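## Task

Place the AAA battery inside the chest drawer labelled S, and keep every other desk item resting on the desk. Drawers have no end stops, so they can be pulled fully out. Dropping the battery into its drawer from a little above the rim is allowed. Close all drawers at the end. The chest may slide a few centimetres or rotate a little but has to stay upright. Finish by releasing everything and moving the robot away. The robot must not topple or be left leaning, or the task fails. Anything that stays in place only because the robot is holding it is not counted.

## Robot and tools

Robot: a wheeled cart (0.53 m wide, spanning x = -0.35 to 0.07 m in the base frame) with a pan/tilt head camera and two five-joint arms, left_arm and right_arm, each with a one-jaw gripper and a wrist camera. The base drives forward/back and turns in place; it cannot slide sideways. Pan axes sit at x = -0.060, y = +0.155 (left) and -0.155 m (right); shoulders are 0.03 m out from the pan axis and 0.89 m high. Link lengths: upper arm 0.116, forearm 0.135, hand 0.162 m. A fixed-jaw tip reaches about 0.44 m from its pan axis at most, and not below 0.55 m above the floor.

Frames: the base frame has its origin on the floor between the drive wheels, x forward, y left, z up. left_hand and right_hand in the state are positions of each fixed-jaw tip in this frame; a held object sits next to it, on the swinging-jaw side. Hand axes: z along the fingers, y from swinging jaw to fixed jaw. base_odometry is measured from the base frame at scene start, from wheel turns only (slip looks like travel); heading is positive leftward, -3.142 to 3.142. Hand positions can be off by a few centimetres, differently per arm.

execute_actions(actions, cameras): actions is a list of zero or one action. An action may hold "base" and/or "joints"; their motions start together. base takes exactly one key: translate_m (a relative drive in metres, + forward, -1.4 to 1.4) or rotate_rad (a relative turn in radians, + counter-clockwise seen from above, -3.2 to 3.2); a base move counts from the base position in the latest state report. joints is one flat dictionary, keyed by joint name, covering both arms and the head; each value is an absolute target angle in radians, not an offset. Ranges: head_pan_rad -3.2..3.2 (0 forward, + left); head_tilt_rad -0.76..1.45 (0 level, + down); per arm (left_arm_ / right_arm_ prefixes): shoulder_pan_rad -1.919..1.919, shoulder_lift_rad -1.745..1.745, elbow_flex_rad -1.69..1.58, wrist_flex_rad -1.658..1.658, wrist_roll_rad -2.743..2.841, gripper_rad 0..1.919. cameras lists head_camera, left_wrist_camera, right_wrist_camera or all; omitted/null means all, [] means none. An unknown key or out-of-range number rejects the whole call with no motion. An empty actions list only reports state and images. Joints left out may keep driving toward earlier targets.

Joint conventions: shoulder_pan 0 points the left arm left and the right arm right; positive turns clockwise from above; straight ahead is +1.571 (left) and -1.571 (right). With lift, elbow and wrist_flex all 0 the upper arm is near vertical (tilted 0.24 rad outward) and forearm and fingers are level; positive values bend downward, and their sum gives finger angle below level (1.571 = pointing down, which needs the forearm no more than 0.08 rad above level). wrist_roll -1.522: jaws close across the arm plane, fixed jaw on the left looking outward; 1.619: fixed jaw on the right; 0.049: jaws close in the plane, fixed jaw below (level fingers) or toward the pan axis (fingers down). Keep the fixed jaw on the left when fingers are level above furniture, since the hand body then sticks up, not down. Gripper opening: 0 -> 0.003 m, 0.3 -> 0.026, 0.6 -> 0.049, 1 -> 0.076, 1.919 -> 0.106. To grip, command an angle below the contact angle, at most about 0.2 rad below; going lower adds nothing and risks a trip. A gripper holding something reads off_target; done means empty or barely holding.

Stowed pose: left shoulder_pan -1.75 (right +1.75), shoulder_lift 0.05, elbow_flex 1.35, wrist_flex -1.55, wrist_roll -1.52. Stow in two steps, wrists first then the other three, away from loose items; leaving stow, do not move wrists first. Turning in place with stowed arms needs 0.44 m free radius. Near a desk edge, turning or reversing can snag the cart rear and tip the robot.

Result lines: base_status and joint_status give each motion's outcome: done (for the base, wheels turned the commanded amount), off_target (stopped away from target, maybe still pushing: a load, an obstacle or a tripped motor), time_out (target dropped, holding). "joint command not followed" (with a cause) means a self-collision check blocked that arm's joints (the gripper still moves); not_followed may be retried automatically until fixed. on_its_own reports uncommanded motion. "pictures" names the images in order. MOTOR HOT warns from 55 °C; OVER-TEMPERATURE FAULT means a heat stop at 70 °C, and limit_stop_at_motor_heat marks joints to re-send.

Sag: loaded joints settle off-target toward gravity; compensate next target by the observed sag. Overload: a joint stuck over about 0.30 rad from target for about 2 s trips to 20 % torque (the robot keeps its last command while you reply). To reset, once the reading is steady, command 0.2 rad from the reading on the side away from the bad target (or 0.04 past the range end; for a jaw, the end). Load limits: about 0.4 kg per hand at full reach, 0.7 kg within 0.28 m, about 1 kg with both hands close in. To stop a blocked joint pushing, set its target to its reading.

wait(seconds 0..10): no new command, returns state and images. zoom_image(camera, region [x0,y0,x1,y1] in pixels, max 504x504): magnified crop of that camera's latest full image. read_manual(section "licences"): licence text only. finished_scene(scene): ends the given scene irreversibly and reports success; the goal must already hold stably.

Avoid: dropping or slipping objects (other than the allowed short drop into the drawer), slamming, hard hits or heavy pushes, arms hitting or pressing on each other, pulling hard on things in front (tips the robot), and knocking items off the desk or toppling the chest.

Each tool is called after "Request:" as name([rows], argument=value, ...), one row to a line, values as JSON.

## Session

Request:
execute_actions([
  {"joints":{"head_tilt_rad":0.3}},
])

Scene clock: 0.97 s.
base_odometry: x=+0.000 y=+0.000 heading=+0.000 (m, m, rad; odometry frame)
base_status: not commanded
joint_positions: head_pan_rad=+0.006 head_tilt_rad=+0.293 left_arm_shoulder_pan_rad=-1.740 left_arm_shoulder_lift_rad=+0.032 left_arm_elbow_flex_rad=+1.350 left_arm_wrist_flex_rad=-1.535 left_arm_wrist_roll_rad=-1.522 left_arm_gripper_rad=+1.920 right_arm_shoulder_pan_rad=+1.770 right_arm_shoulder_lift_rad=+0.117 right_arm_elbow_flex_rad=+1.337 right_arm_wrist_flex_rad=-1.501 right_arm_wrist_roll_rad=-1.496 right_arm_gripper_rad=+1.920
joint_status: all done
left_hand: x=-0.3063 y=+0.1051 z=+0.8985 quat_wxyz=(-0.064, -0.648, -0.055, +0.757) (m; base frame)
right_hand: x=-0.3092 y=-0.1126 z=+0.8763 quat_wxyz=(-0.081, +0.688, -0.060, -0.719) (m; base frame)
pictures: head_camera, left_wrist_camera, right_wrist_camera
Images, in order (width x height): head_camera 644x476, left_wrist_camera 644x476, right_wrist_camera 644x476.

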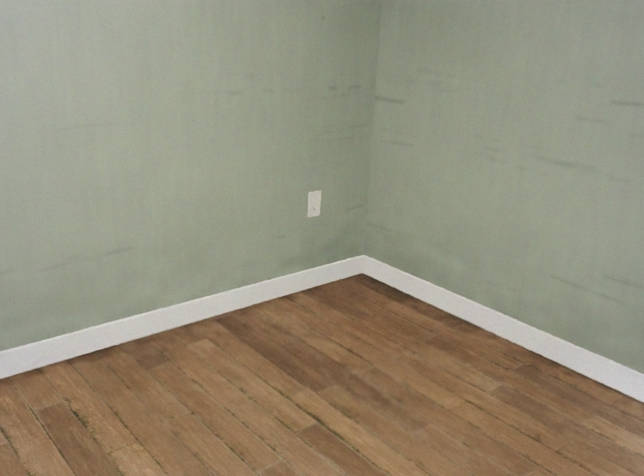

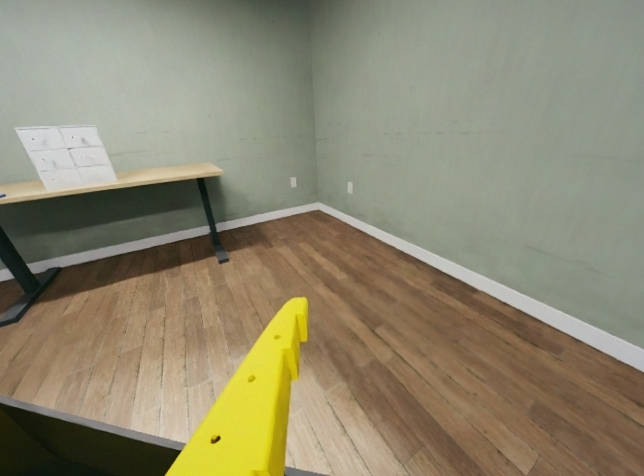

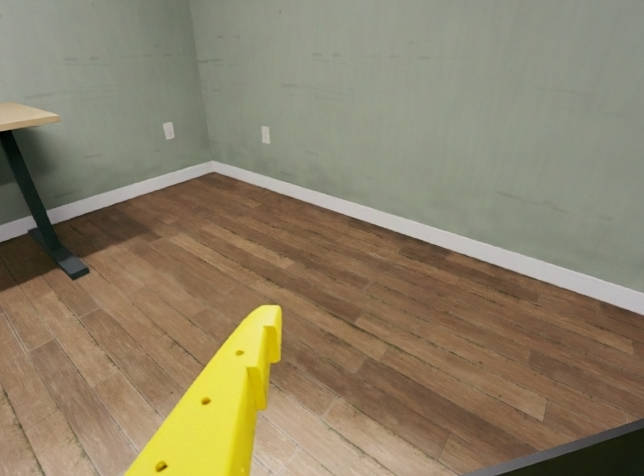

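Request:
execute_actions([
  {"base":{"rotate_rad":-2.3}},
], cameras=["head_camera"])

Request:
zoom_image(camera="head_camera", region=[140,30,440,230])

Scene clock: 6.30 s.
base_odometry: x=-0.001 y=+0.000 heading=-2.299 (m, m, rad; odometry frame)
base_status: done
joint_positions: head_pan_rad=+0.006 head_tilt_rad=+0.293 left_arm_shoulder_pan_rad=-1.740 left_arm_shoulder_lift_rad=+0.032 left_arm_elbow_flex_rad=+1.350 left_arm_wrist_flex_rad=-1.535 left_arm_wrist_roll_rad=-1.522 left_arm_gripper_rad=+1.920 right_arm_shoulder_pan_rad=+1.770 right_arm_shoulder_lift_rad=+0.117 right_arm_elbow_flex_rad=+1.337 right_arm_wrist_flex_rad=-1.501 right_arm_wrist_roll_rad=-1.496 right_arm_gripper_rad=+1.920
joint_status: not commanded
left_hand: x=-0.3063 y=+0.1051 z=+0.8985 quat_wxyz=(-0.064, -0.648, -0.055, +0.757) (m; base frame)
right_hand: x=-0.3092 y=-0.1126 z=+0.8763 quat_wxyz=(-0.081, +0.688, -0.060, -0.719) (m; base frame)
pictures: head_camera
Images, in order (width x height): head_camera 644x476.

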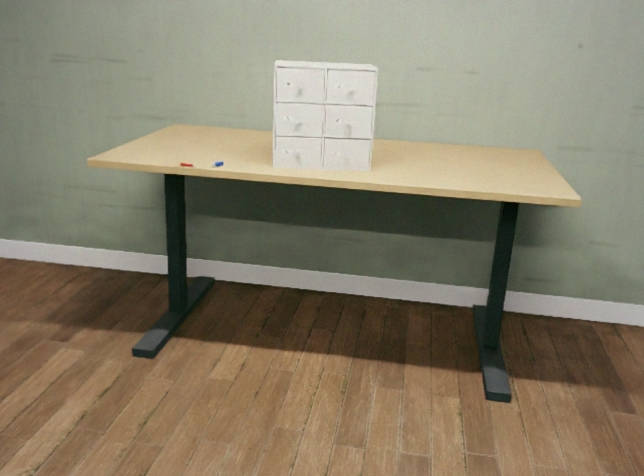

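Region (140, 30, 440, 230) of head_camera's 644x476 image, scaled by 1.680.

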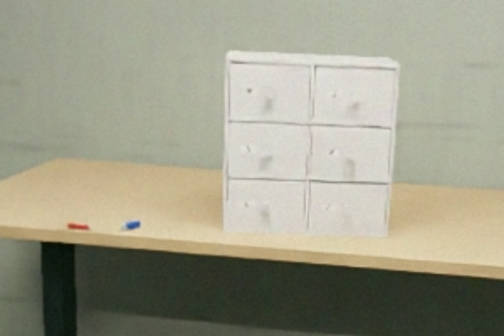

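Request:
execute_actions([
  {"base":{"translate_m":1.2},"joints":{"head_tilt_rad":0.45,"left_arm_shoulder_pan_rad":1.2,"right_arm_shoulder_pan_rad":-1.2,"left_arm_shoulder_lift_rad":-0.6,"right_arm_shoulder_lift_rad":-0.6,"left_arm_elbow_flex_rad":1.0,"right_arm_elbow_flex_rad":1.0}},
], cameras=["head_camera"])

Scene clock: 21.47 s.
base_odometry: x=-0.801 y=-0.894 heading=-2.297 (m, m, rad; odometry frame)
base_status: done
joint_positions: head_pan_rad=+0.006 head_tilt_rad=+0.444 left_arm_shoulder_pan_rad=+1.195 left_arm_shoulder_lift_rad=-0.579 left_arm_elbow_flex_rad=+1.029 left_arm_wrist_flex_rad=-1.535 left_arm_wrist_roll_rad=-1.522 left_arm_gripper_rad=+1.920 right_arm_shoulder_pan_rad=-1.194 right_arm_shoulder_lift_rad=-0.579 right_arm_elbow_flex_rad=+1.031 right_arm_wrist_flex_rad=-1.501 right_arm_wrist_roll_rad=-1.496 right_arm_gripper_rad=+1.920
joint_status: all done
left_hand: x=+0.1149 y=+0.2324 z=+1.0914 quat_wxyz=(+0.954, -0.045, +0.236, +0.181) (m; base frame)
right_hand: x=+0.1252 y=-0.2201 z=+1.0883 quat_wxyz=(+0.947, +0.045, +0.254, -0.193) (m; base frame)
pictures: head_camera
Images, in order (width x height): head_camera 644x476.

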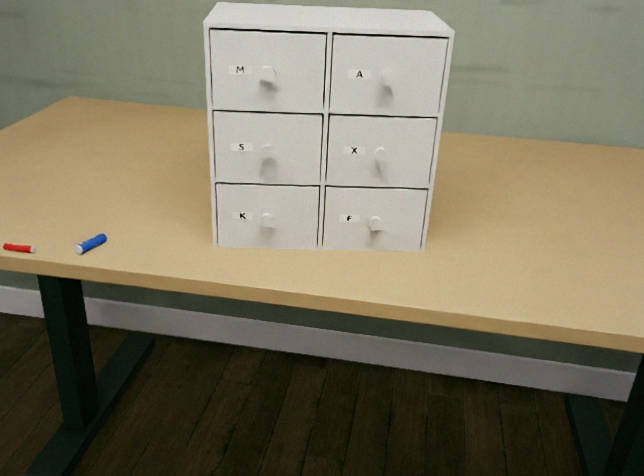

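Request:
execute_actions([
  {"base":{"rotate_rad":0.5},"joints":{"left_arm_shoulder_pan_rad":0.95,"left_arm_shoulder_lift_rad":0.4,"left_arm_elbow_flex_rad":-0.45,"left_arm_wrist_flex_rad":1.4,"left_arm_wrist_roll_rad":-0.6,"left_arm_gripper_rad":0.4}},
], cameras=[])

Request:
execute_actions([
  {"base":{"translate_m":0.53}},
], cameras=[])

Request:
execute_actions([
  {"base":{"rotate_rad":-0.7},"joints":{"head_tilt_rad":0.75,"head_pan_rad":0.4}},
], cameras=["head_camera"])

Scene clock: 33.03 s.
base_odometry: x=-0.801 y=-0.893 heading=-1.798 (m, m, rad; odometry frame)
base_status: done
joint_positions: head_pan_rad=+0.006 head_tilt_rad=+0.444 left_arm_shoulder_pan_rad=+0.954 left_arm_shoulder_lift_rad=+0.423 left_arm_elbow_flex_rad=-0.419 left_arm_wrist_flex_rad=+1.393 left_arm_wrist_roll_rad=-0.609 left_arm_gripper_rad=+0.408 right_arm_shoulder_pan_rad=-1.195 right_arm_shoulder_lift_rad=-0.581 right_arm_elbow_flex_rad=+1.031 right_arm_wrist_flex_rad=-1.501 right_arm_wrist_roll_rad=-1.496 right_arm_gripper_rad=+1.920
joint_status: all done
left_hand: x=+0.1483 y=+0.3082 z=+0.8307 quat_wxyz=(+0.086, -0.690, +0.719, -0.013) (m; base frame)
right_hand: x=+0.1251 y=-0.2197 z=+1.0885 quat_wxyz=(+0.947, +0.045, +0.253, -0.193) (m; base frame)
pictures: none
No camera images: the call's "cameras" was empty. Leave "cameras" out to get every camera's image.

Scene clock: 36.60 s.
base_odometry: x=-0.919 y=-1.410 heading=-1.795 (m, m, rad; odometry frame)
base_status: done
joint_positions: head_pan_rad=+0.006 head_tilt_rad=+0.444 left_arm_shoulder_pan_rad=+0.954 left_arm_shoulder_lift_rad=+0.423 left_arm_elbow_flex_rad=-0.419 left_arm_wrist_flex_rad=+1.393 left_arm_wrist_roll_rad=-0.609 left_arm_gripper_rad=+0.408 right_arm_shoulder_pan_rad=-1.195 right_arm_shoulder_lift_rad=-0.581 right_arm_elbow_flex_rad=+1.031 right_arm_wrist_flex_rad=-1.501 right_arm_wrist_roll_rad=-1.496 right_arm_gripper_rad=+1.920
joint_status: not commanded
left_hand: x=+0.1483 y=+0.3082 z=+0.8307 quat_wxyz=(+0.086, -0.690, +0.719, -0.013) (m; base frame)
right_hand: x=+0.1251 y=-0.2197 z=+1.0885 quat_wxyz=(+0.947, +0.045, +0.253, -0.193) (m; base frame)
pictures: none
No camera images: the call's "cameras" was empty. Leave "cameras" out to get every camera's image.

Scene clock: 38.17 s.
base_odometry: x=-0.918 y=-1.410 heading=-2.494 (m, m, rad; odometry frame)
base_status: done
joint_positions: head_pan_rad=+0.390 head_tilt_rad=+0.744 left_arm_shoulder_pan_rad=+0.952 left_arm_shoulder_lift_rad=+0.423 left_arm_elbow_flex_rad=-0.419 left_arm_wrist_flex_rad=+1.393 left_arm_wrist_roll_rad=-0.609 left_arm_gripper_rad=+0.408 right_arm_shoulder_pan_rad=-1.195 right_arm_shoulder_lift_rad=-0.581 right_arm_elbow_flex_rad=+1.031 right_arm_wrist_flex_rad=-1.501 right_arm_wrist_roll_rad=-1.496 right_arm_gripper_rad=+1.920
joint_status: all done
left_hand: x=+0.1481 y=+0.3085 z=+0.8307 quat_wxyz=(+0.086, -0.690, +0.718, -0.013) (m; base frame)
right_hand: x=+0.1251 y=-0.2197 z=+1.0885 quat_wxyz=(+0.947, +0.045, +0.253, -0.193) (m; base frame)
pictures: head_camera
Images, in order (width x height): head_camera 644x476.

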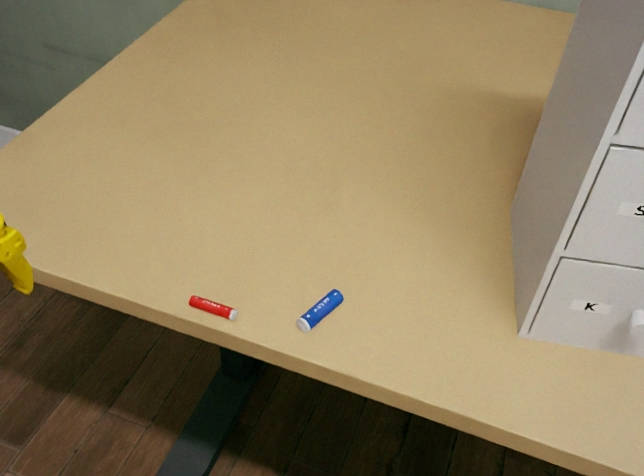

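Request:
execute_actions([
  {"base":{"translate_m":0.17},"joints":{"head_tilt_rad":1.05,"head_pan_rad":0.7,"left_arm_shoulder_pan_rad":1.09,"left_arm_shoulder_lift_rad":0.3,"left_arm_elbow_flex_rad":0.11,"left_arm_wrist_flex_rad":1.1,"left_arm_wrist_roll_rad":-0.43}},
], cameras=["head_camera","left_wrist_camera"])

Scene clock: 45.17 s.
base_odometry: x=-1.054 y=-1.512 heading=-2.497 (m, m, rad; odometry frame)
base_status: done
joint_positions: head_pan_rad=+0.690 head_tilt_rad=+1.045 left_arm_shoulder_pan_rad=+1.086 left_arm_shoulder_lift_rad=+0.346 left_arm_elbow_flex_rad=+0.115 left_arm_wrist_flex_rad=+1.109 left_arm_wrist_roll_rad=-0.439 left_arm_gripper_rad=+0.408 right_arm_shoulder_pan_rad=-1.195 right_arm_shoulder_lift_rad=-0.581 right_arm_elbow_flex_rad=+1.031 right_arm_wrist_flex_rad=-1.501 right_arm_wrist_roll_rad=-1.496 right_arm_gripper_rad=+1.920
joint_status: all done
left_hand: x=+0.1252 y=+0.2563 z=+0.7745 quat_wxyz=(+0.000, -0.706, +0.708, +0.000) (m; base frame)
right_hand: x=+0.1251 y=-0.2197 z=+1.0885 quat_wxyz=(+0.947, +0.045, +0.253, -0.193) (m; base frame)
pictures: head_camera, left_wrist_camera
Images, in order (width x height): head_camera 644x476, left_wrist_camera 644x476.

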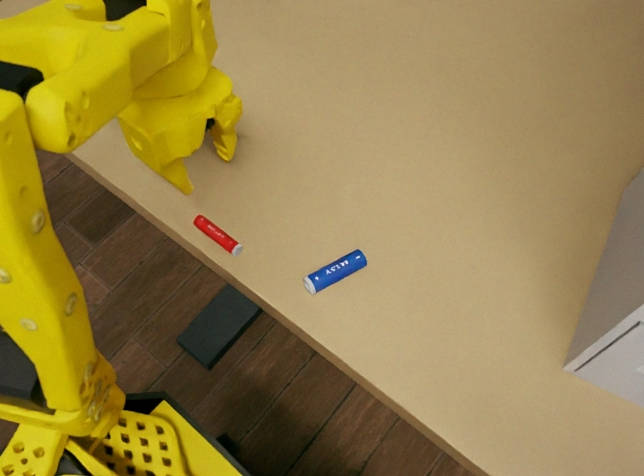

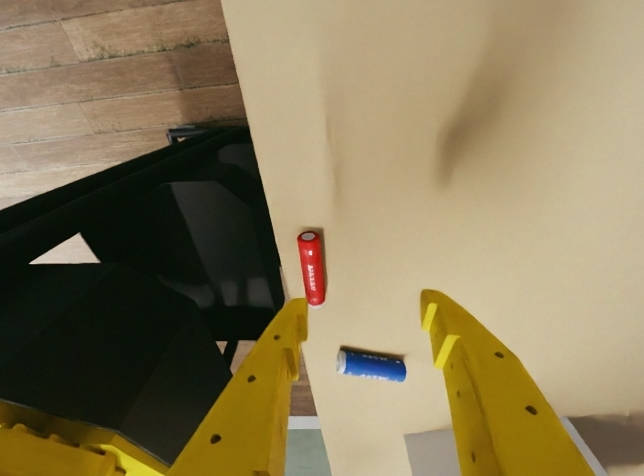

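Request:
execute_actions([
  {"base":{"translate_m":-0.016},"joints":{"left_arm_shoulder_lift_rad":0.47,"left_arm_wrist_flex_rad":0.97,"left_arm_wrist_roll_rad":-0.52}},
], cameras=["head_camera","left_wrist_camera"])

Scene clock: 47.90 s.
base_odometry: x=-1.041 y=-1.502 heading=-2.498 (m, m, rad; odometry frame)
base_status: done
joint_positions: head_pan_rad=+0.690 head_tilt_rad=+1.045 left_arm_shoulder_pan_rad=+1.086 left_arm_shoulder_lift_rad=+0.484 left_arm_elbow_flex_rad=+0.115 left_arm_wrist_flex_rad=+0.979 left_arm_wrist_roll_rad=-0.511 left_arm_gripper_rad=+0.408 right_arm_shoulder_pan_rad=-1.195 right_arm_shoulder_lift_rad=-0.581 right_arm_elbow_flex_rad=+1.031 right_arm_wrist_flex_rad=-1.501 right_arm_wrist_roll_rad=-1.496 right_arm_gripper_rad=+1.920
joint_status: all done
left_hand: x=+0.1275 y=+0.2581 z=+0.7484 quat_wxyz=(-0.003, -0.680, +0.733, +0.001) (m; base frame)
right_hand: x=+0.1251 y=-0.2197 z=+1.0885 quat_wxyz=(+0.947, +0.045, +0.253, -0.193) (m; base frame)
pictures: head_camera, left_wrist_camera
Images, in order (width x height): head_camera 644x476, left_wrist_camera 644x476.

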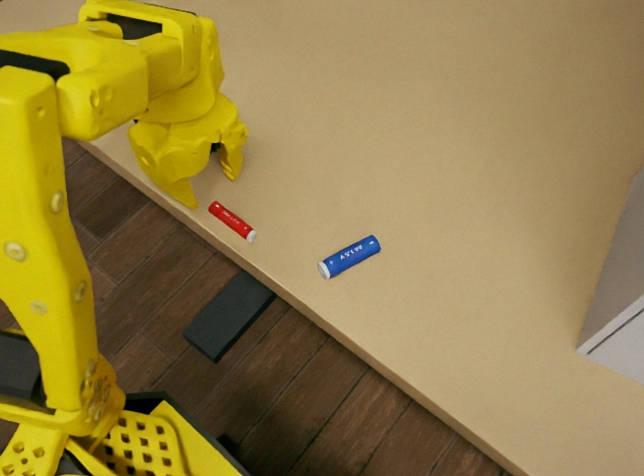

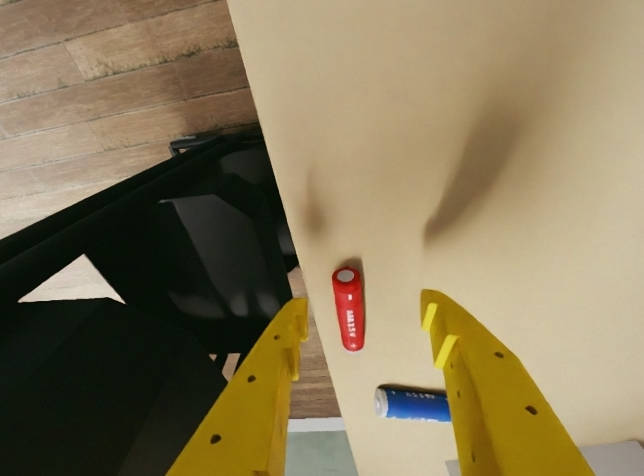

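Request:
execute_actions([
  {"joints":{"left_arm_shoulder_pan_rad":1.18,"left_arm_shoulder_lift_rad":0.56,"left_arm_wrist_flex_rad":0.9,"left_arm_wrist_roll_rad":-0.3}},
], cameras=["head_camera","left_wrist_camera"])

Scene clock: 51.53 s.
base_odometry: x=-1.041 y=-1.502 heading=-2.498 (m, m, rad; odometry frame)
base_status: not commanded
joint_positions: head_pan_rad=+0.690 head_tilt_rad=+1.045 left_arm_shoulder_pan_rad=+1.175 left_arm_shoulder_lift_rad=+0.565 left_arm_elbow_flex_rad=+0.115 left_arm_wrist_flex_rad=+0.912 left_arm_wrist_roll_rad=-0.310 left_arm_gripper_rad=+0.406 right_arm_shoulder_pan_rad=-1.195 right_arm_shoulder_lift_rad=-0.581 right_arm_elbow_flex_rad=+1.031 right_arm_wrist_flex_rad=-1.501 right_arm_wrist_roll_rad=-1.496 right_arm_gripper_rad=+1.920
joint_status: all done
left_hand: x=+0.1344 y=+0.2389 z=+0.7329 quat_wxyz=(-0.010, -0.720, +0.694, +0.004) (m; base frame)
right_hand: x=+0.1251 y=-0.2197 z=+1.0885 quat_wxyz=(+0.947, +0.045, +0.253, -0.193) (m; base frame)
pictures: head_camera, left_wrist_camera
Images, in order (width x height): head_camera 644x476, left_wrist_camera 644x476.

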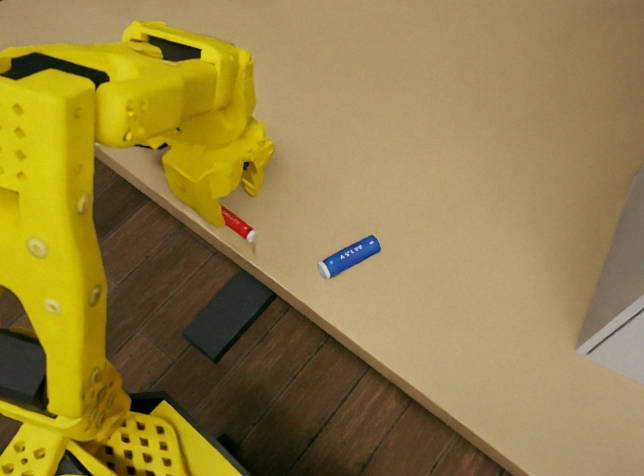

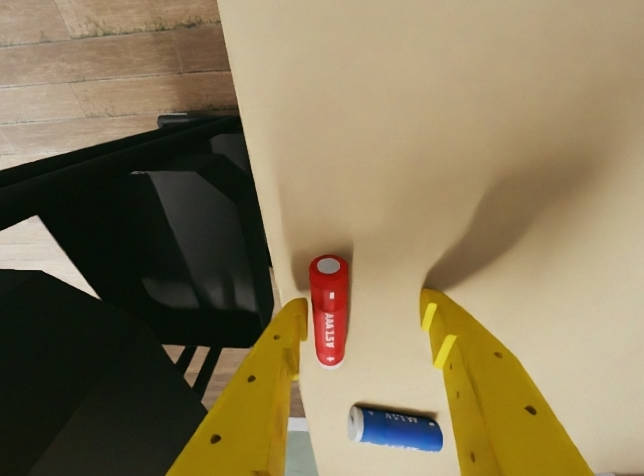

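Request:
execute_actions([
  {"base":{"translate_m":-0.005},"joints":{"left_arm_shoulder_lift_rad":0.63,"left_arm_wrist_flex_rad":0.87}},
], cameras=["left_wrist_camera"])

Request:
execute_actions([
  {"joints":{"left_arm_gripper_rad":0}},
], cameras=["left_wrist_camera"])

Request:
execute_actions([
  {"joints":{"left_arm_shoulder_lift_rad":0.0,"left_arm_elbow_flex_rad":-0.2,"left_arm_wrist_flex_rad":1.4}},
], cameras=["left_wrist_camera"])

Scene clock: 56.37 s.
base_odometry: x=-1.037 y=-1.499 heading=-2.499 (m, m, rad; odometry frame)
base_status: done
joint_positions: head_pan_rad=+0.690 head_tilt_rad=+1.045 left_arm_shoulder_pan_rad=+1.179 left_arm_shoulder_lift_rad=+0.584 left_arm_elbow_flex_rad=+0.107 left_arm_wrist_flex_rad=+0.878 left_arm_wrist_roll_rad=-0.310 left_arm_gripper_rad=+0.403 right_arm_shoulder_pan_rad=-1.195 right_arm_shoulder_lift_rad=-0.581 right_arm_elbow_flex_rad=+1.031 right_arm_wrist_flex_rad=-1.501 right_arm_wrist_roll_rad=-1.496 right_arm_gripper_rad=+1.920
joint_status: all done
left_hand: x=+0.1387 y=+0.2396 z=+0.7300 quat_wxyz=(+0.001, -0.719, +0.695, +0.000) (m; base frame)
right_hand: x=+0.1251 y=-0.2197 z=+1.0885 quat_wxyz=(+0.947, +0.045, +0.253, -0.193) (m; base frame)
pictures: left_wrist_camera
Images, in order (width x height): left_wrist_camera 644x476.

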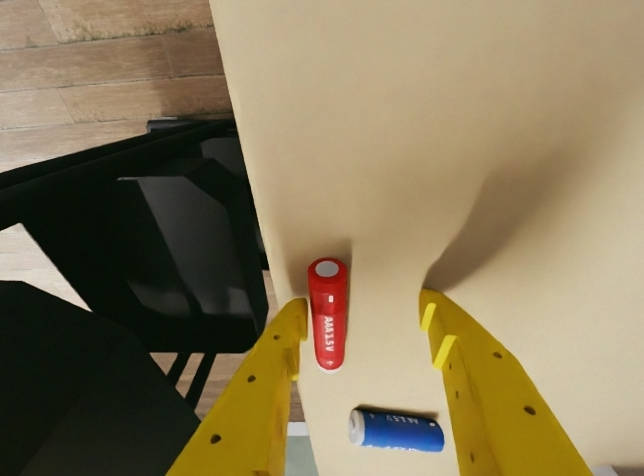

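Scene clock: 57.10 s.
base_odometry: x=-1.037 y=-1.499 heading=-2.499 (m, m, rad; odometry frame)
base_status: not commanded
joint_positions: head_pan_rad=+0.690 head_tilt_rad=+1.045 left_arm_shoulder_pan_rad=+1.181 left_arm_shoulder_lift_rad=+0.595 left_arm_elbow_flex_rad=+0.098 left_arm_wrist_flex_rad=+0.870 left_arm_wrist_roll_rad=-0.310 left_arm_gripper_rad=+0.100 right_arm_shoulder_pan_rad=-1.195 right_arm_shoulder_lift_rad=-0.581 right_arm_elbow_flex_rad=+1.031 right_arm_wrist_flex_rad=-1.501 right_arm_wrist_roll_rad=-1.496 right_arm_gripper_rad=+1.920
joint_status: left_arm_gripper_rad off_target (ended at +0.100, target +0.000)
left_hand: x=+0.1404 y=+0.2399 z=+0.7289 quat_wxyz=(+0.004, -0.718, +0.696, -0.002) (m; base frame)
right_hand: x=+0.1251 y=-0.2197 z=+1.0885 quat_wxyz=(+0.947, +0.045, +0.253, -0.193) (m; base frame)
pictures: left_wrist_camera
Images, in order (width x height): left_wrist_camera 644x476.

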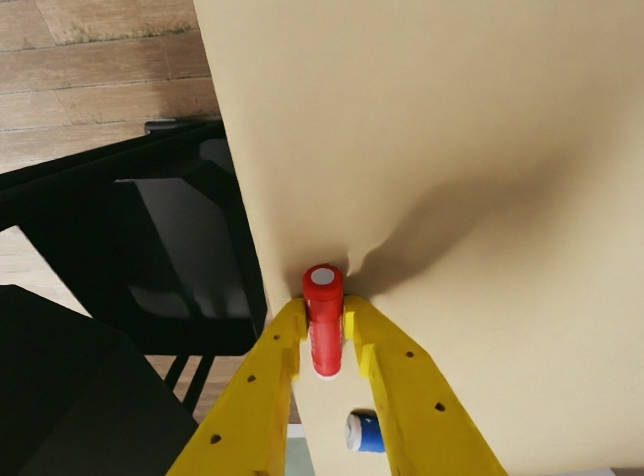

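Scene clock: 58.30 s.
base_odometry: x=-1.037 y=-1.499 heading=-2.499 (m, m, rad; odometry frame)
base_status: not commanded
joint_positions: head_pan_rad=+0.690 head_tilt_rad=+1.045 left_arm_shoulder_pan_rad=+1.181 left_arm_shoulder_lift_rad=+0.044 left_arm_elbow_flex_rad=-0.169 left_arm_wrist_flex_rad=+1.393 left_arm_wrist_roll_rad=-0.310 left_arm_gripper_rad=+0.100 right_arm_shoulder_pan_rad=-1.195 right_arm_shoulder_lift_rad=-0.581 right_arm_elbow_flex_rad=+1.031 right_arm_wrist_flex_rad=-1.501 right_arm_wrist_roll_rad=-1.496 right_arm_gripper_rad=+1.920
joint_status: all done
left_hand: x=+0.1585 y=+0.2474 z=+0.8718 quat_wxyz=(+0.138, -0.710, +0.688, -0.060) (m; base frame)
right_hand: x=+0.1251 y=-0.2197 z=+1.0885 quat_wxyz=(+0.947, +0.045, +0.253, -0.193) (m; base frame)
pictures: left_wrist_camera
Images, in order (width x height): left_wrist_camera 644x476.

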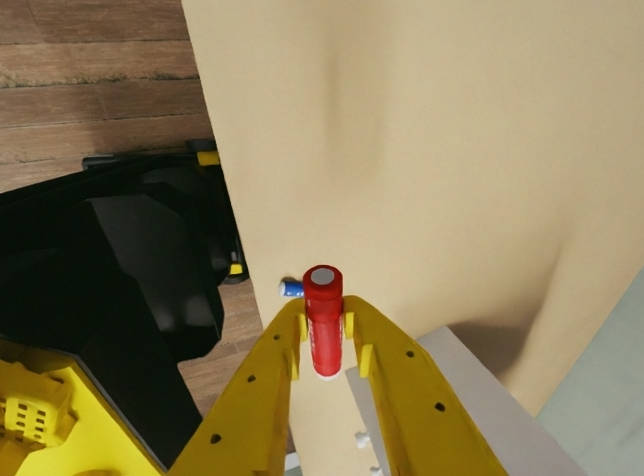

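Request:
execute_actions([
  {"base":{"translate_m":-0.1},"joints":{"right_arm_wrist_flex_rad":-0.39,"right_arm_gripper_rad":0.55,"right_arm_wrist_roll_rad":-1.52,"right_arm_shoulder_pan_rad":-1.57,"head_pan_rad":-0.25,"head_tilt_rad":0.6,"left_arm_shoulder_pan_rad":0.9}},
], cameras=[])

Request:
execute_actions([
  {"base":{"rotate_rad":0.2},"joints":{"right_arm_shoulder_lift_rad":0.26,"right_arm_elbow_flex_rad":0.29}},
], cameras=["head_camera","right_wrist_camera"])

Scene clock: 63.53 s.
base_odometry: x=-0.957 y=-1.439 heading=-2.501 (m, m, rad; odometry frame)
base_status: done
joint_positions: head_pan_rad=-0.240 head_tilt_rad=+0.614 left_arm_shoulder_pan_rad=+0.903 left_arm_shoulder_lift_rad=+0.042 left_arm_elbow_flex_rad=-0.169 left_arm_wrist_flex_rad=+1.393 left_arm_wrist_roll_rad=-0.308 left_arm_gripper_rad=+0.100 right_arm_shoulder_pan_rad=-1.563 right_arm_shoulder_lift_rad=-0.581 right_arm_elbow_flex_rad=+1.031 right_arm_wrist_flex_rad=-0.390 right_arm_wrist_roll_rad=-1.512 right_arm_gripper_rad=+0.558
joint_status: all done
left_hand: x=+0.1249 y=+0.3037 z=+0.8721 quat_wxyz=(+0.146, -0.799, +0.582, -0.041) (m; base frame)
right_hand: x=+0.2160 y=-0.1493 z=+0.9395 quat_wxyz=(+0.686, -0.001, +0.728, -0.006) (m; base frame)
pictures: none
No camera images: the call's "cameras" was empty. Leave "cameras" out to get every camera's image.

Scene clock: 64.90 s.
base_odometry: x=-0.957 y=-1.439 heading=-2.302 (m, m, rad; odometry frame)
base_status: done
joint_positions: head_pan_rad=-0.240 head_tilt_rad=+0.614 left_arm_shoulder_pan_rad=+0.903 left_arm_shoulder_lift_rad=+0.042 left_arm_elbow_flex_rad=-0.169 left_arm_wrist_flex_rad=+1.393 left_arm_wrist_roll_rad=-0.308 left_arm_gripper_rad=+0.100 right_arm_shoulder_pan_rad=-1.563 right_arm_shoulder_lift_rad=+0.272 right_arm_elbow_flex_rad=+0.324 right_arm_wrist_flex_rad=-0.390 right_arm_wrist_roll_rad=-1.512 right_arm_gripper_rad=+0.557
joint_status: all done
left_hand: x=+0.1249 y=+0.3037 z=+0.8721 quat_wxyz=(+0.146, -0.799, +0.582, -0.041) (m; base frame)
right_hand: x=+0.2993 y=-0.1500 z=+0.8904 quat_wxyz=(+0.631, -0.001, +0.776, -0.006) (m; base frame)
pictures: head_camera, right_wrist_camera
Images, in order (width x height): head_camera 644x476, right_wrist_camera 644x476.

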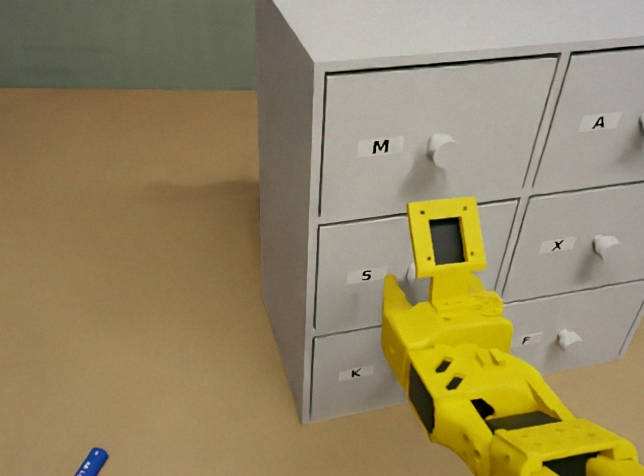

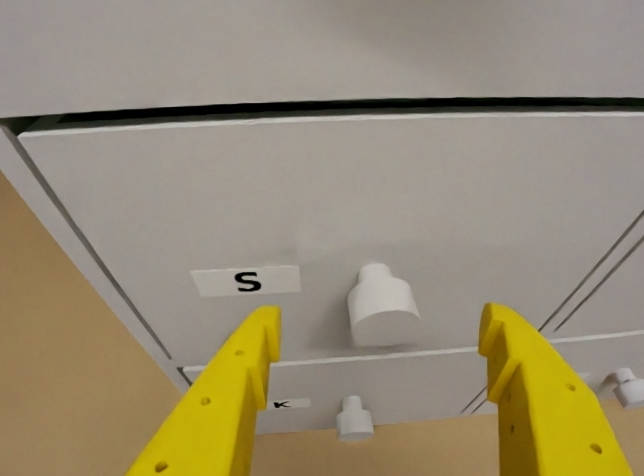

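Close already. Lower ~1 cm, forward slightly.

Request:
execute_actions([
  {"base":{"translate_m":0.014},"joints":{"right_arm_wrist_flex_rad":-0.32,"right_arm_shoulder_pan_rad":-1.53}},
], cameras=["right_wrist_camera"])

Request:
execute_actions([
  {"joints":{"right_arm_gripper_rad":0,"right_arm_shoulder_pan_rad":-1.515}},
], cameras=["right_wrist_camera"])

Request:
execute_actions([
  {"base":{"translate_m":-0.1}},
], cameras=["head_camera","right_wrist_camera"])

Scene clock: 68.40 s.
base_odometry: x=-0.967 y=-1.450 heading=-2.301 (m, m, rad; odometry frame)
base_status: done
joint_positions: head_pan_rad=-0.240 head_tilt_rad=+0.614 left_arm_shoulder_pan_rad=+0.903 left_arm_shoulder_lift_rad=+0.042 left_arm_elbow_flex_rad=-0.169 left_arm_wrist_flex_rad=+1.393 left_arm_wrist_roll_rad=-0.308 left_arm_gripper_rad=+0.100 right_arm_shoulder_pan_rad=-1.537 right_arm_shoulder_lift_rad=+0.272 right_arm_elbow_flex_rad=+0.324 right_arm_wrist_flex_rad=-0.323 right_arm_wrist_roll_rad=-1.512 right_arm_gripper_rad=+0.557
joint_status: all done
left_hand: x=+0.1249 y=+0.3037 z=+0.8721 quat_wxyz=(+0.146, -0.799, +0.582, -0.041) (m; base frame)
right_hand: x=+0.2967 y=-0.1593 z=+0.8799 quat_wxyz=(+0.604, +0.009, +0.797, -0.013) (m; base frame)
pictures: right_wrist_camera
Images, in order (width x height): right_wrist_camera 644x476.

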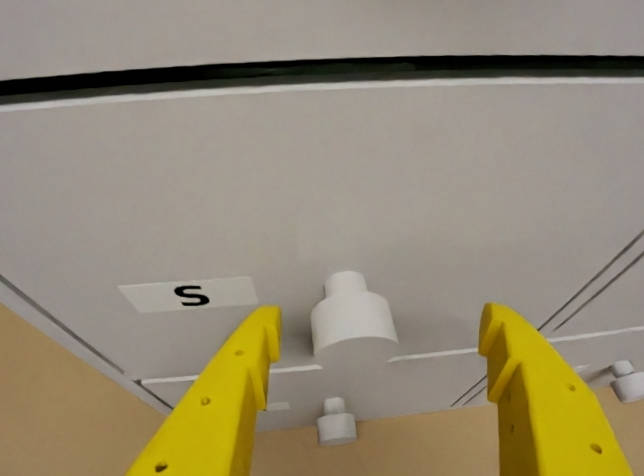

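Scene clock: 69.20 s.
base_odometry: x=-0.967 y=-1.450 heading=-2.301 (m, m, rad; odometry frame)
base_status: not commanded
joint_positions: head_pan_rad=-0.240 head_tilt_rad=+0.614 left_arm_shoulder_pan_rad=+0.903 left_arm_shoulder_lift_rad=+0.042 left_arm_elbow_flex_rad=-0.169 left_arm_wrist_flex_rad=+1.393 left_arm_wrist_roll_rad=-0.308 left_arm_gripper_rad=+0.100 right_arm_shoulder_pan_rad=-1.520 right_arm_shoulder_lift_rad=+0.272 right_arm_elbow_flex_rad=+0.324 right_arm_wrist_flex_rad=-0.323 right_arm_wrist_roll_rad=-1.512 right_arm_gripper_rad=+0.176
joint_status: right_arm_gripper_rad off_target (ended at +0.176, target +0.000); the others done
left_hand: x=+0.1249 y=+0.3037 z=+0.8721 quat_wxyz=(+0.146, -0.799, +0.582, -0.041) (m; base frame)
right_hand: x=+0.2966 y=-0.1653 z=+0.8799 quat_wxyz=(+0.604, +0.016, +0.797, -0.018) (m; base frame)
pictures: right_wrist_camera
Images, in order (width x height): right_wrist_camera 644x476.

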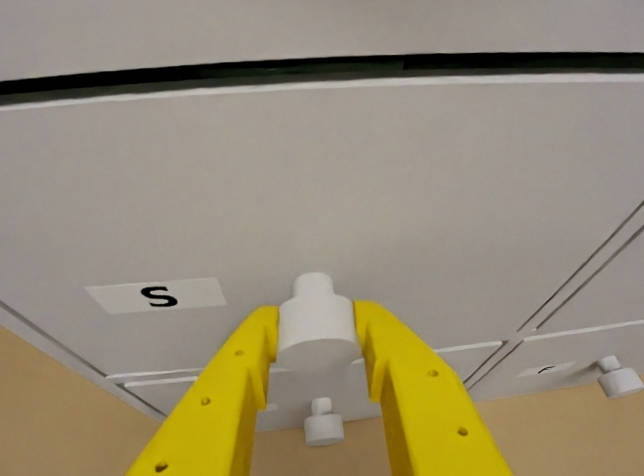

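Scene clock: 70.47 s.
base_odometry: x=-0.900 y=-1.375 heading=-2.296 (m, m, rad; odometry frame)
base_status: done
joint_positions: head_pan_rad=-0.240 head_tilt_rad=+0.614 left_arm_shoulder_pan_rad=+0.903 left_arm_shoulder_lift_rad=+0.042 left_arm_elbow_flex_rad=-0.169 left_arm_wrist_flex_rad=+1.393 left_arm_wrist_roll_rad=-0.308 left_arm_gripper_rad=+0.100 right_arm_shoulder_pan_rad=-1.514 right_arm_shoulder_lift_rad=+0.278 right_arm_elbow_flex_rad=+0.321 right_arm_wrist_flex_rad=-0.321 right_arm_wrist_roll_rad=-1.512 right_arm_gripper_rad=+0.176
joint_status: not commanded
left_hand: x=+0.1249 y=+0.3037 z=+0.8721 quat_wxyz=(+0.146, -0.799, +0.582, -0.041) (m; base frame)
right_hand: x=+0.2967 y=-0.1675 z=+0.8785 quat_wxyz=(+0.602, +0.018, +0.798, -0.020) (m; base frame)
pictures: head_camera, right_wrist_camera
Images, in order (width x height): head_camera 644x476, right_wrist_camera 644x476.

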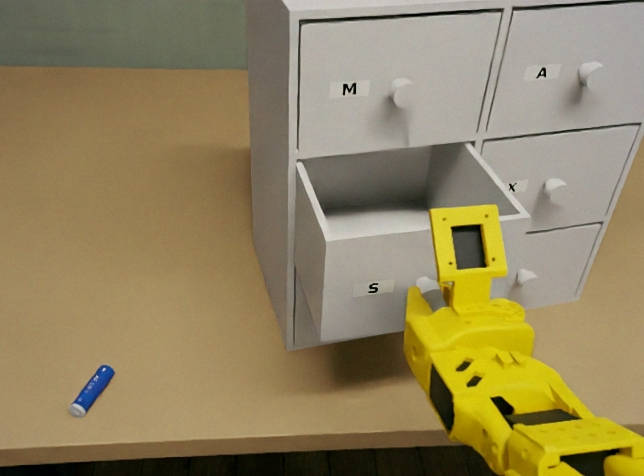

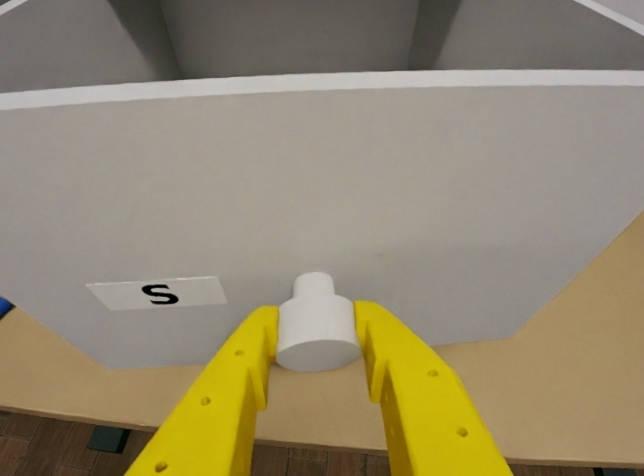

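Request:
execute_actions([
  {"base":{"translate_m":-0.04},"joints":{"right_arm_gripper_rad":0.6,"left_arm_shoulder_lift_rad":0.0,"left_arm_elbow_flex_rad":-0.47,"left_arm_wrist_flex_rad":0.85,"left_arm_wrist_roll_rad":0.05}},
], cameras=[])

Request:
execute_actions([
  {"base":{"rotate_rad":-0.55},"joints":{"right_arm_shoulder_pan_rad":-0.7,"left_arm_shoulder_pan_rad":1.8,"head_pan_rad":0.2}},
], cameras=[])

Request:
execute_actions([
  {"base":{"translate_m":0.13}},
], cameras=["head_camera","left_wrist_camera"])

Scene clock: 77.90 s.
base_odometry: x=-0.874 y=-1.345 heading=-2.293 (m, m, rad; odometry frame)
base_status: done
joint_positions: head_pan_rad=-0.240 head_tilt_rad=+0.614 left_arm_shoulder_pan_rad=+0.903 left_arm_shoulder_lift_rad=+0.042 left_arm_elbow_flex_rad=-0.434 left_arm_wrist_flex_rad=+0.869 left_arm_wrist_roll_rad=+0.041 left_arm_gripper_rad=+0.100 right_arm_shoulder_pan_rad=-1.514 right_arm_shoulder_lift_rad=+0.280 right_arm_elbow_flex_rad=+0.321 right_arm_wrist_flex_rad=-0.321 right_arm_wrist_roll_rad=-1.512 right_arm_gripper_rad=+0.592
joint_status: all done
left_hand: x=+0.1953 y=+0.3558 z=+0.9810 quat_wxyz=(+0.469, -0.767, +0.375, -0.225) (m; base frame)
right_hand: x=+0.2967 y=-0.1675 z=+0.8780 quat_wxyz=(+0.601, +0.018, +0.798, -0.020) (m; base frame)
pictures: none
No camera images: the call's "cameras" was empty. Leave "cameras" out to get every camera's image.

Scene clock: 79.30 s.
base_odometry: x=-0.873 y=-1.344 heading=-2.842 (m, m, rad; odometry frame)
base_status: done
joint_positions: head_pan_rad=+0.190 head_tilt_rad=+0.614 left_arm_shoulder_pan_rad=+1.794 left_arm_shoulder_lift_rad=+0.042 left_arm_elbow_flex_rad=-0.434 left_arm_wrist_flex_rad=+0.867 left_arm_wrist_roll_rad=+0.041 left_arm_gripper_rad=+0.100 right_arm_shoulder_pan_rad=-0.704 right_arm_shoulder_lift_rad=+0.280 right_arm_elbow_flex_rad=+0.321 right_arm_wrist_flex_rad=-0.321 right_arm_wrist_roll_rad=-1.512 right_arm_gripper_rad=+0.593
joint_status: all done
left_hand: x=+0.2568 y=+0.0826 z=+0.9812 quat_wxyz=(+0.326, -0.530, +0.669, -0.406) (m; base frame)
right_hand: x=+0.1769 y=-0.4219 z=+0.8780 quat_wxyz=(+0.545, +0.332, +0.727, -0.255) (m; base frame)
pictures: none
No camera images: the call's "cameras" was empty. Leave "cameras" out to get every camera's image.

Scene clock: 80.87 s.
base_odometry: x=-0.997 y=-1.382 heading=-2.845 (m, m, rad; odometry frame)
base_status: done
joint_positions: head_pan_rad=+0.190 head_tilt_rad=+0.614 left_arm_shoulder_pan_rad=+1.794 left_arm_shoulder_lift_rad=+0.042 left_arm_elbow_flex_rad=-0.434 left_arm_wrist_flex_rad=+0.867 left_arm_wrist_roll_rad=+0.041 left_arm_gripper_rad=+0.100 right_arm_shoulder_pan_rad=-0.704 right_arm_shoulder_lift_rad=+0.280 right_arm_elbow_flex_rad=+0.321 right_arm_wrist_flex_rad=-0.321 right_arm_wrist_roll_rad=-1.512 right_arm_gripper_rad=+0.593
joint_status: not commanded
left_hand: x=+0.2568 y=+0.0826 z=+0.9812 quat_wxyz=(+0.326, -0.530, +0.669, -0.406) (m; base frame)
right_hand: x=+0.1769 y=-0.4219 z=+0.8780 quat_wxyz=(+0.545, +0.332, +0.727, -0.255) (m; base frame)
pictures: head_camera, left_wrist_camera
Images, in order (width x height): head_camera 644x476, left_wrist_camera 644x476.

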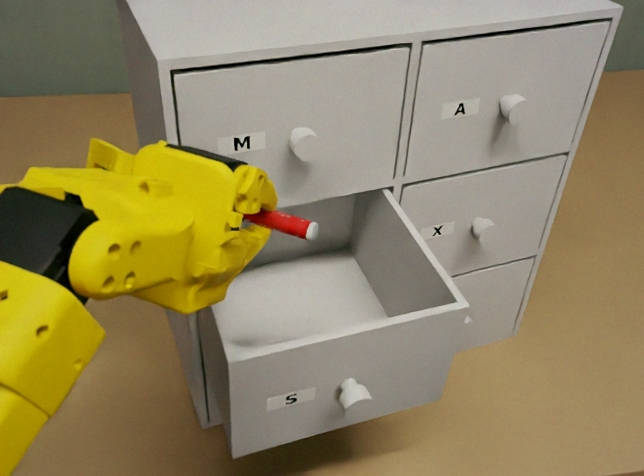

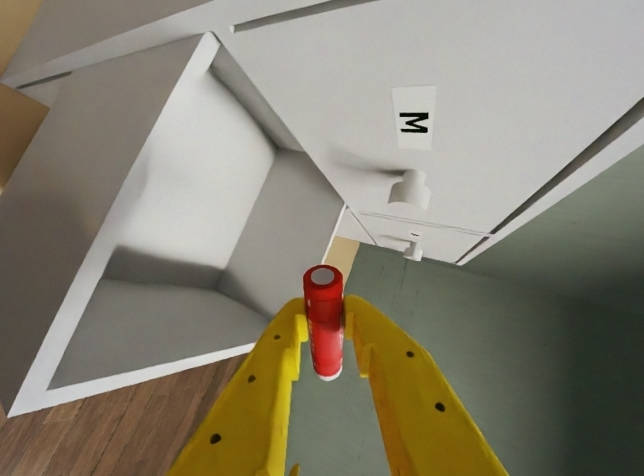

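Request:
execute_actions([
  {"base":{"translate_m":0.035},"joints":{"left_arm_shoulder_pan_rad":1.87,"left_arm_shoulder_lift_rad":0.2,"left_arm_elbow_flex_rad":-0.65,"left_arm_wrist_flex_rad":1.2}},
], cameras=["head_camera","left_wrist_camera"])

Scene clock: 84.30 s.
base_odometry: x=-1.032 y=-1.393 heading=-2.845 (m, m, rad; odometry frame)
base_status: done
joint_positions: head_pan_rad=+0.190 head_tilt_rad=+0.614 left_arm_shoulder_pan_rad=+1.864 left_arm_shoulder_lift_rad=+0.220 left_arm_elbow_flex_rad=-0.615 left_arm_wrist_flex_rad=+1.195 left_arm_wrist_roll_rad=+0.041 left_arm_gripper_rad=+0.100 right_arm_shoulder_pan_rad=-0.703 right_arm_shoulder_lift_rad=+0.280 right_arm_elbow_flex_rad=+0.321 right_arm_wrist_flex_rad=-0.321 right_arm_wrist_roll_rad=-1.512 right_arm_gripper_rad=+0.593
joint_status: all done
left_hand: x=+0.2377 y=+0.0649 z=+0.9338 quat_wxyz=(+0.225, -0.550, +0.746, -0.301) (m; base frame)
right_hand: x=+0.1765 y=-0.4223 z=+0.8780 quat_wxyz=(+0.545, +0.332, +0.726, -0.256) (m; base frame)
pictures: head_camera, left_wrist_camera
Images, in order (width x height): head_camera 644x476, left_wrist_camera 644x476.

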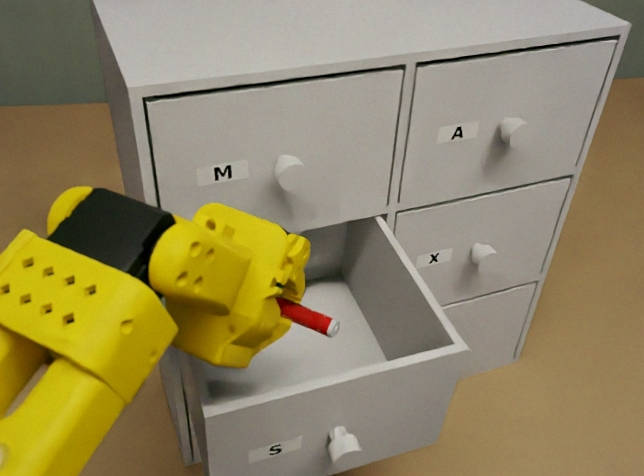

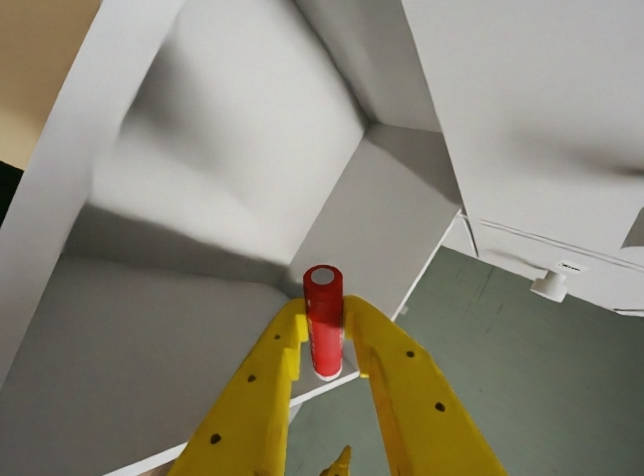

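Request:
execute_actions([
  {"joints":{"left_arm_gripper_rad":0.4}},
], cameras=[])

Request:
execute_actions([
  {"joints":{"left_arm_shoulder_lift_rad":-0.2}},
], cameras=["head_camera","left_wrist_camera"])

Request:
execute_actions([
  {"base":{"translate_m":-0.175}},
], cameras=[])

Request:
execute_actions([
  {"base":{"rotate_rad":0.548},"joints":{"head_pan_rad":-0.25,"left_arm_shoulder_pan_rad":0.9}},
], cameras=[])

Request:
execute_actions([
  {"joints":{"right_arm_shoulder_pan_rad":-1.54,"right_arm_gripper_rad":0.45}},
], cameras=["head_camera","right_wrist_camera"])

Scene clock: 89.97 s.
base_odometry: x=-1.032 y=-1.393 heading=-2.845 (m, m, rad; odometry frame)
base_status: not commanded
joint_positions: head_pan_rad=+0.190 head_tilt_rad=+0.614 left_arm_shoulder_pan_rad=+1.864 left_arm_shoulder_lift_rad=+0.220 left_arm_elbow_flex_rad=-0.617 left_arm_wrist_flex_rad=+1.195 left_arm_wrist_roll_rad=+0.041 left_arm_gripper_rad=+0.390 right_arm_shoulder_pan_rad=-0.703 right_arm_shoulder_lift_rad=+0.280 right_arm_elbow_flex_rad=+0.321 right_arm_wrist_flex_rad=-0.321 right_arm_wrist_roll_rad=-1.512 right_arm_gripper_rad=+0.593
joint_status: all done
left_hand: x=+0.2377 y=+0.0649 z=+0.9342 quat_wxyz=(+0.226, -0.550, +0.746, -0.301) (m; base frame)
right_hand: x=+0.1765 y=-0.4223 z=+0.8780 quat_wxyz=(+0.545, +0.332, +0.726, -0.256) (m; base frame)
pictures: none
No camera images: the call's "cameras" was empty. Leave "cameras" out to get every camera's image.

Scene clock: 91.00 s.
base_odometry: x=-1.032 y=-1.393 heading=-2.845 (m, m, rad; odometry frame)
base_status: not commanded
joint_positions: head_pan_rad=+0.190 head_tilt_rad=+0.614 left_arm_shoulder_pan_rad=+1.864 left_arm_shoulder_lift_rad=-0.166 left_arm_elbow_flex_rad=-0.623 left_arm_wrist_flex_rad=+1.197 left_arm_wrist_roll_rad=+0.041 left_arm_gripper_rad=+0.392 right_arm_shoulder_pan_rad=-0.703 right_arm_shoulder_lift_rad=+0.280 right_arm_elbow_flex_rad=+0.321 right_arm_wrist_flex_rad=-0.321 right_arm_wrist_roll_rad=-1.512 right_arm_gripper_rad=+0.593
joint_status: all done
left_hand: x=+0.2032 y=+0.0753 z=+1.0382 quat_wxyz=(+0.329, -0.496, +0.672, -0.440) (m; base frame)
right_hand: x=+0.1765 y=-0.4223 z=+0.8780 quat_wxyz=(+0.545, +0.332, +0.726, -0.256) (m; base frame)
pictures: head_camera, left_wrist_camera
Images, in order (width x height): head_camera 644x476, left_wrist_camera 644x476.

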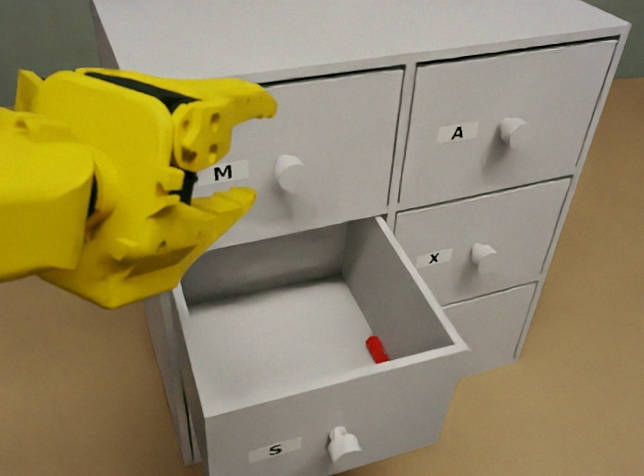

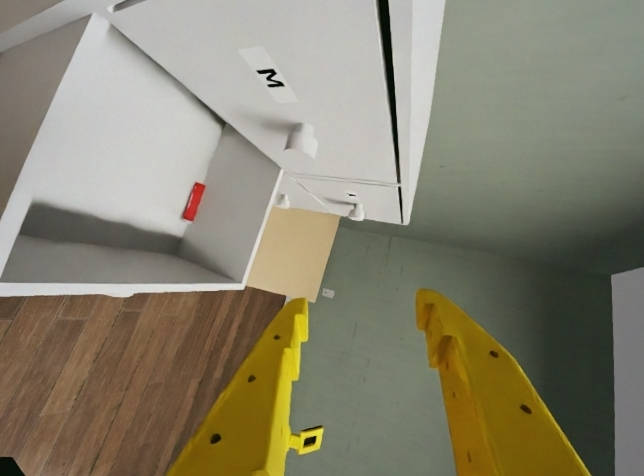

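Scene clock: 92.80 s.
base_odometry: x=-0.864 y=-1.342 heading=-2.845 (m, m, rad; odometry frame)
base_status: done
joint_positions: head_pan_rad=+0.190 head_tilt_rad=+0.614 left_arm_shoulder_pan_rad=+1.864 left_arm_shoulder_lift_rad=-0.169 left_arm_elbow_flex_rad=-0.623 left_arm_wrist_flex_rad=+1.197 left_arm_wrist_roll_rad=+0.041 left_arm_gripper_rad=+0.392 right_arm_shoulder_pan_rad=-0.703 right_arm_shoulder_lift_rad=+0.280 right_arm_elbow_flex_rad=+0.321 right_arm_wrist_flex_rad=-0.321 right_arm_wrist_roll_rad=-1.512 right_arm_gripper_rad=+0.593
joint_status: not commanded
left_hand: x=+0.2027 y=+0.0755 z=+1.0390 quat_wxyz=(+0.330, -0.495, +0.672, -0.441) (m; base frame)
right_hand: x=+0.1765 y=-0.4223 z=+0.8780 quat_wxyz=(+0.545, +0.332, +0.726, -0.256) (m; base frame)
pictures: none
No camera images: the call's "cameras" was empty. Leave "cameras" out to get every camera's image.

Scene clock: 94.23 s.
base_odometry: x=-0.864 y=-1.341 heading=-2.298 (m, m, rad; odometry frame)
base_status: done
joint_positions: head_pan_rad=-0.240 head_tilt_rad=+0.614 left_arm_shoulder_pan_rad=+0.906 left_arm_shoulder_lift_rad=-0.169 left_arm_elbow_flex_rad=-0.623 left_arm_wrist_flex_rad=+1.197 left_arm_wrist_roll_rad=+0.041 left_arm_gripper_rad=+0.392 right_arm_shoulder_pan_rad=-0.703 right_arm_shoulder_lift_rad=+0.280 right_arm_elbow_flex_rad=+0.321 right_arm_wrist_flex_rad=-0.321 right_arm_wrist_roll_rad=-1.512 right_arm_gripper_rad=+0.593
joint_status: all done
left_hand: x=+0.1563 y=+0.3240 z=+1.0390 quat_wxyz=(+0.496, -0.749, +0.368, -0.239) (m; base frame)
right_hand: x=+0.1765 y=-0.4223 z=+0.8780 quat_wxyz=(+0.545, +0.332, +0.726, -0.256) (m; base frame)
pictures: none
No camera images: the call's "cameras" was empty. Leave "cameras" out to get every camera's image.

Scene clock: 95.57 s.
base_odometry: x=-0.864 y=-1.341 heading=-2.298 (m, m, rad; odometry frame)
base_status: not commanded
joint_positions: head_pan_rad=-0.240 head_tilt_rad=+0.614 left_arm_shoulder_pan_rad=+0.906 left_arm_shoulder_lift_rad=-0.169 left_arm_elbow_flex_rad=-0.623 left_arm_wrist_flex_rad=+1.197 left_arm_wrist_roll_rad=+0.041 left_arm_gripper_rad=+0.392 right_arm_shoulder_pan_rad=-1.534 right_arm_shoulder_lift_rad=+0.280 right_arm_elbow_flex_rad=+0.321 right_arm_wrist_flex_rad=-0.321 right_arm_wrist_roll_rad=-1.512 right_arm_gripper_rad=+0.457
joint_status: all done
left_hand: x=+0.1563 y=+0.3240 z=+1.0390 quat_wxyz=(+0.496, -0.749, +0.368, -0.239) (m; base frame)
right_hand: x=+0.2969 y=-0.1604 z=+0.8780 quat_wxyz=(+0.602, +0.010, +0.799, -0.014) (m; base frame)
pictures: head_camera, right_wrist_camera
Images, in order (width x height): head_camera 644x476, right_wrist_camera 644x476.

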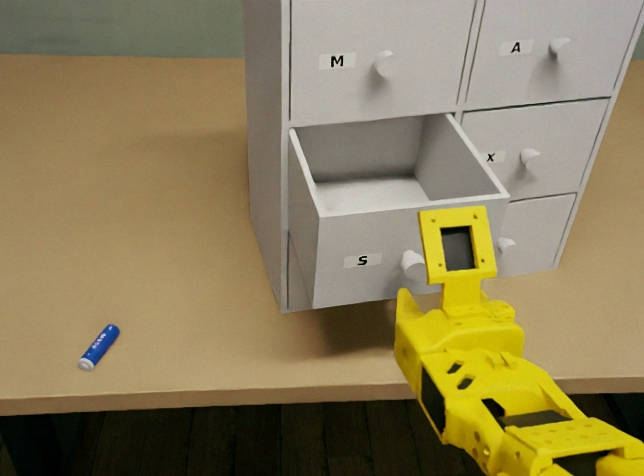

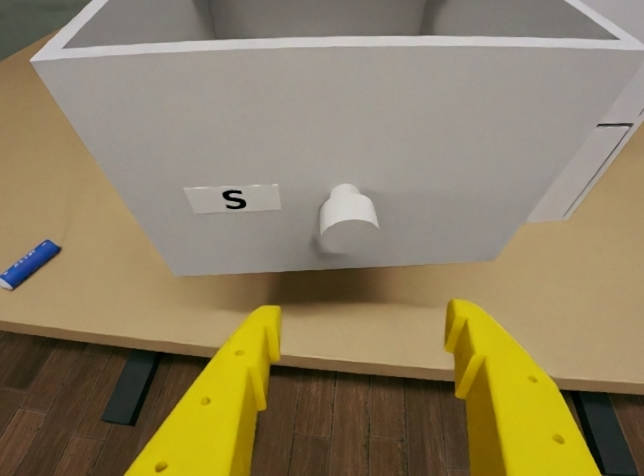

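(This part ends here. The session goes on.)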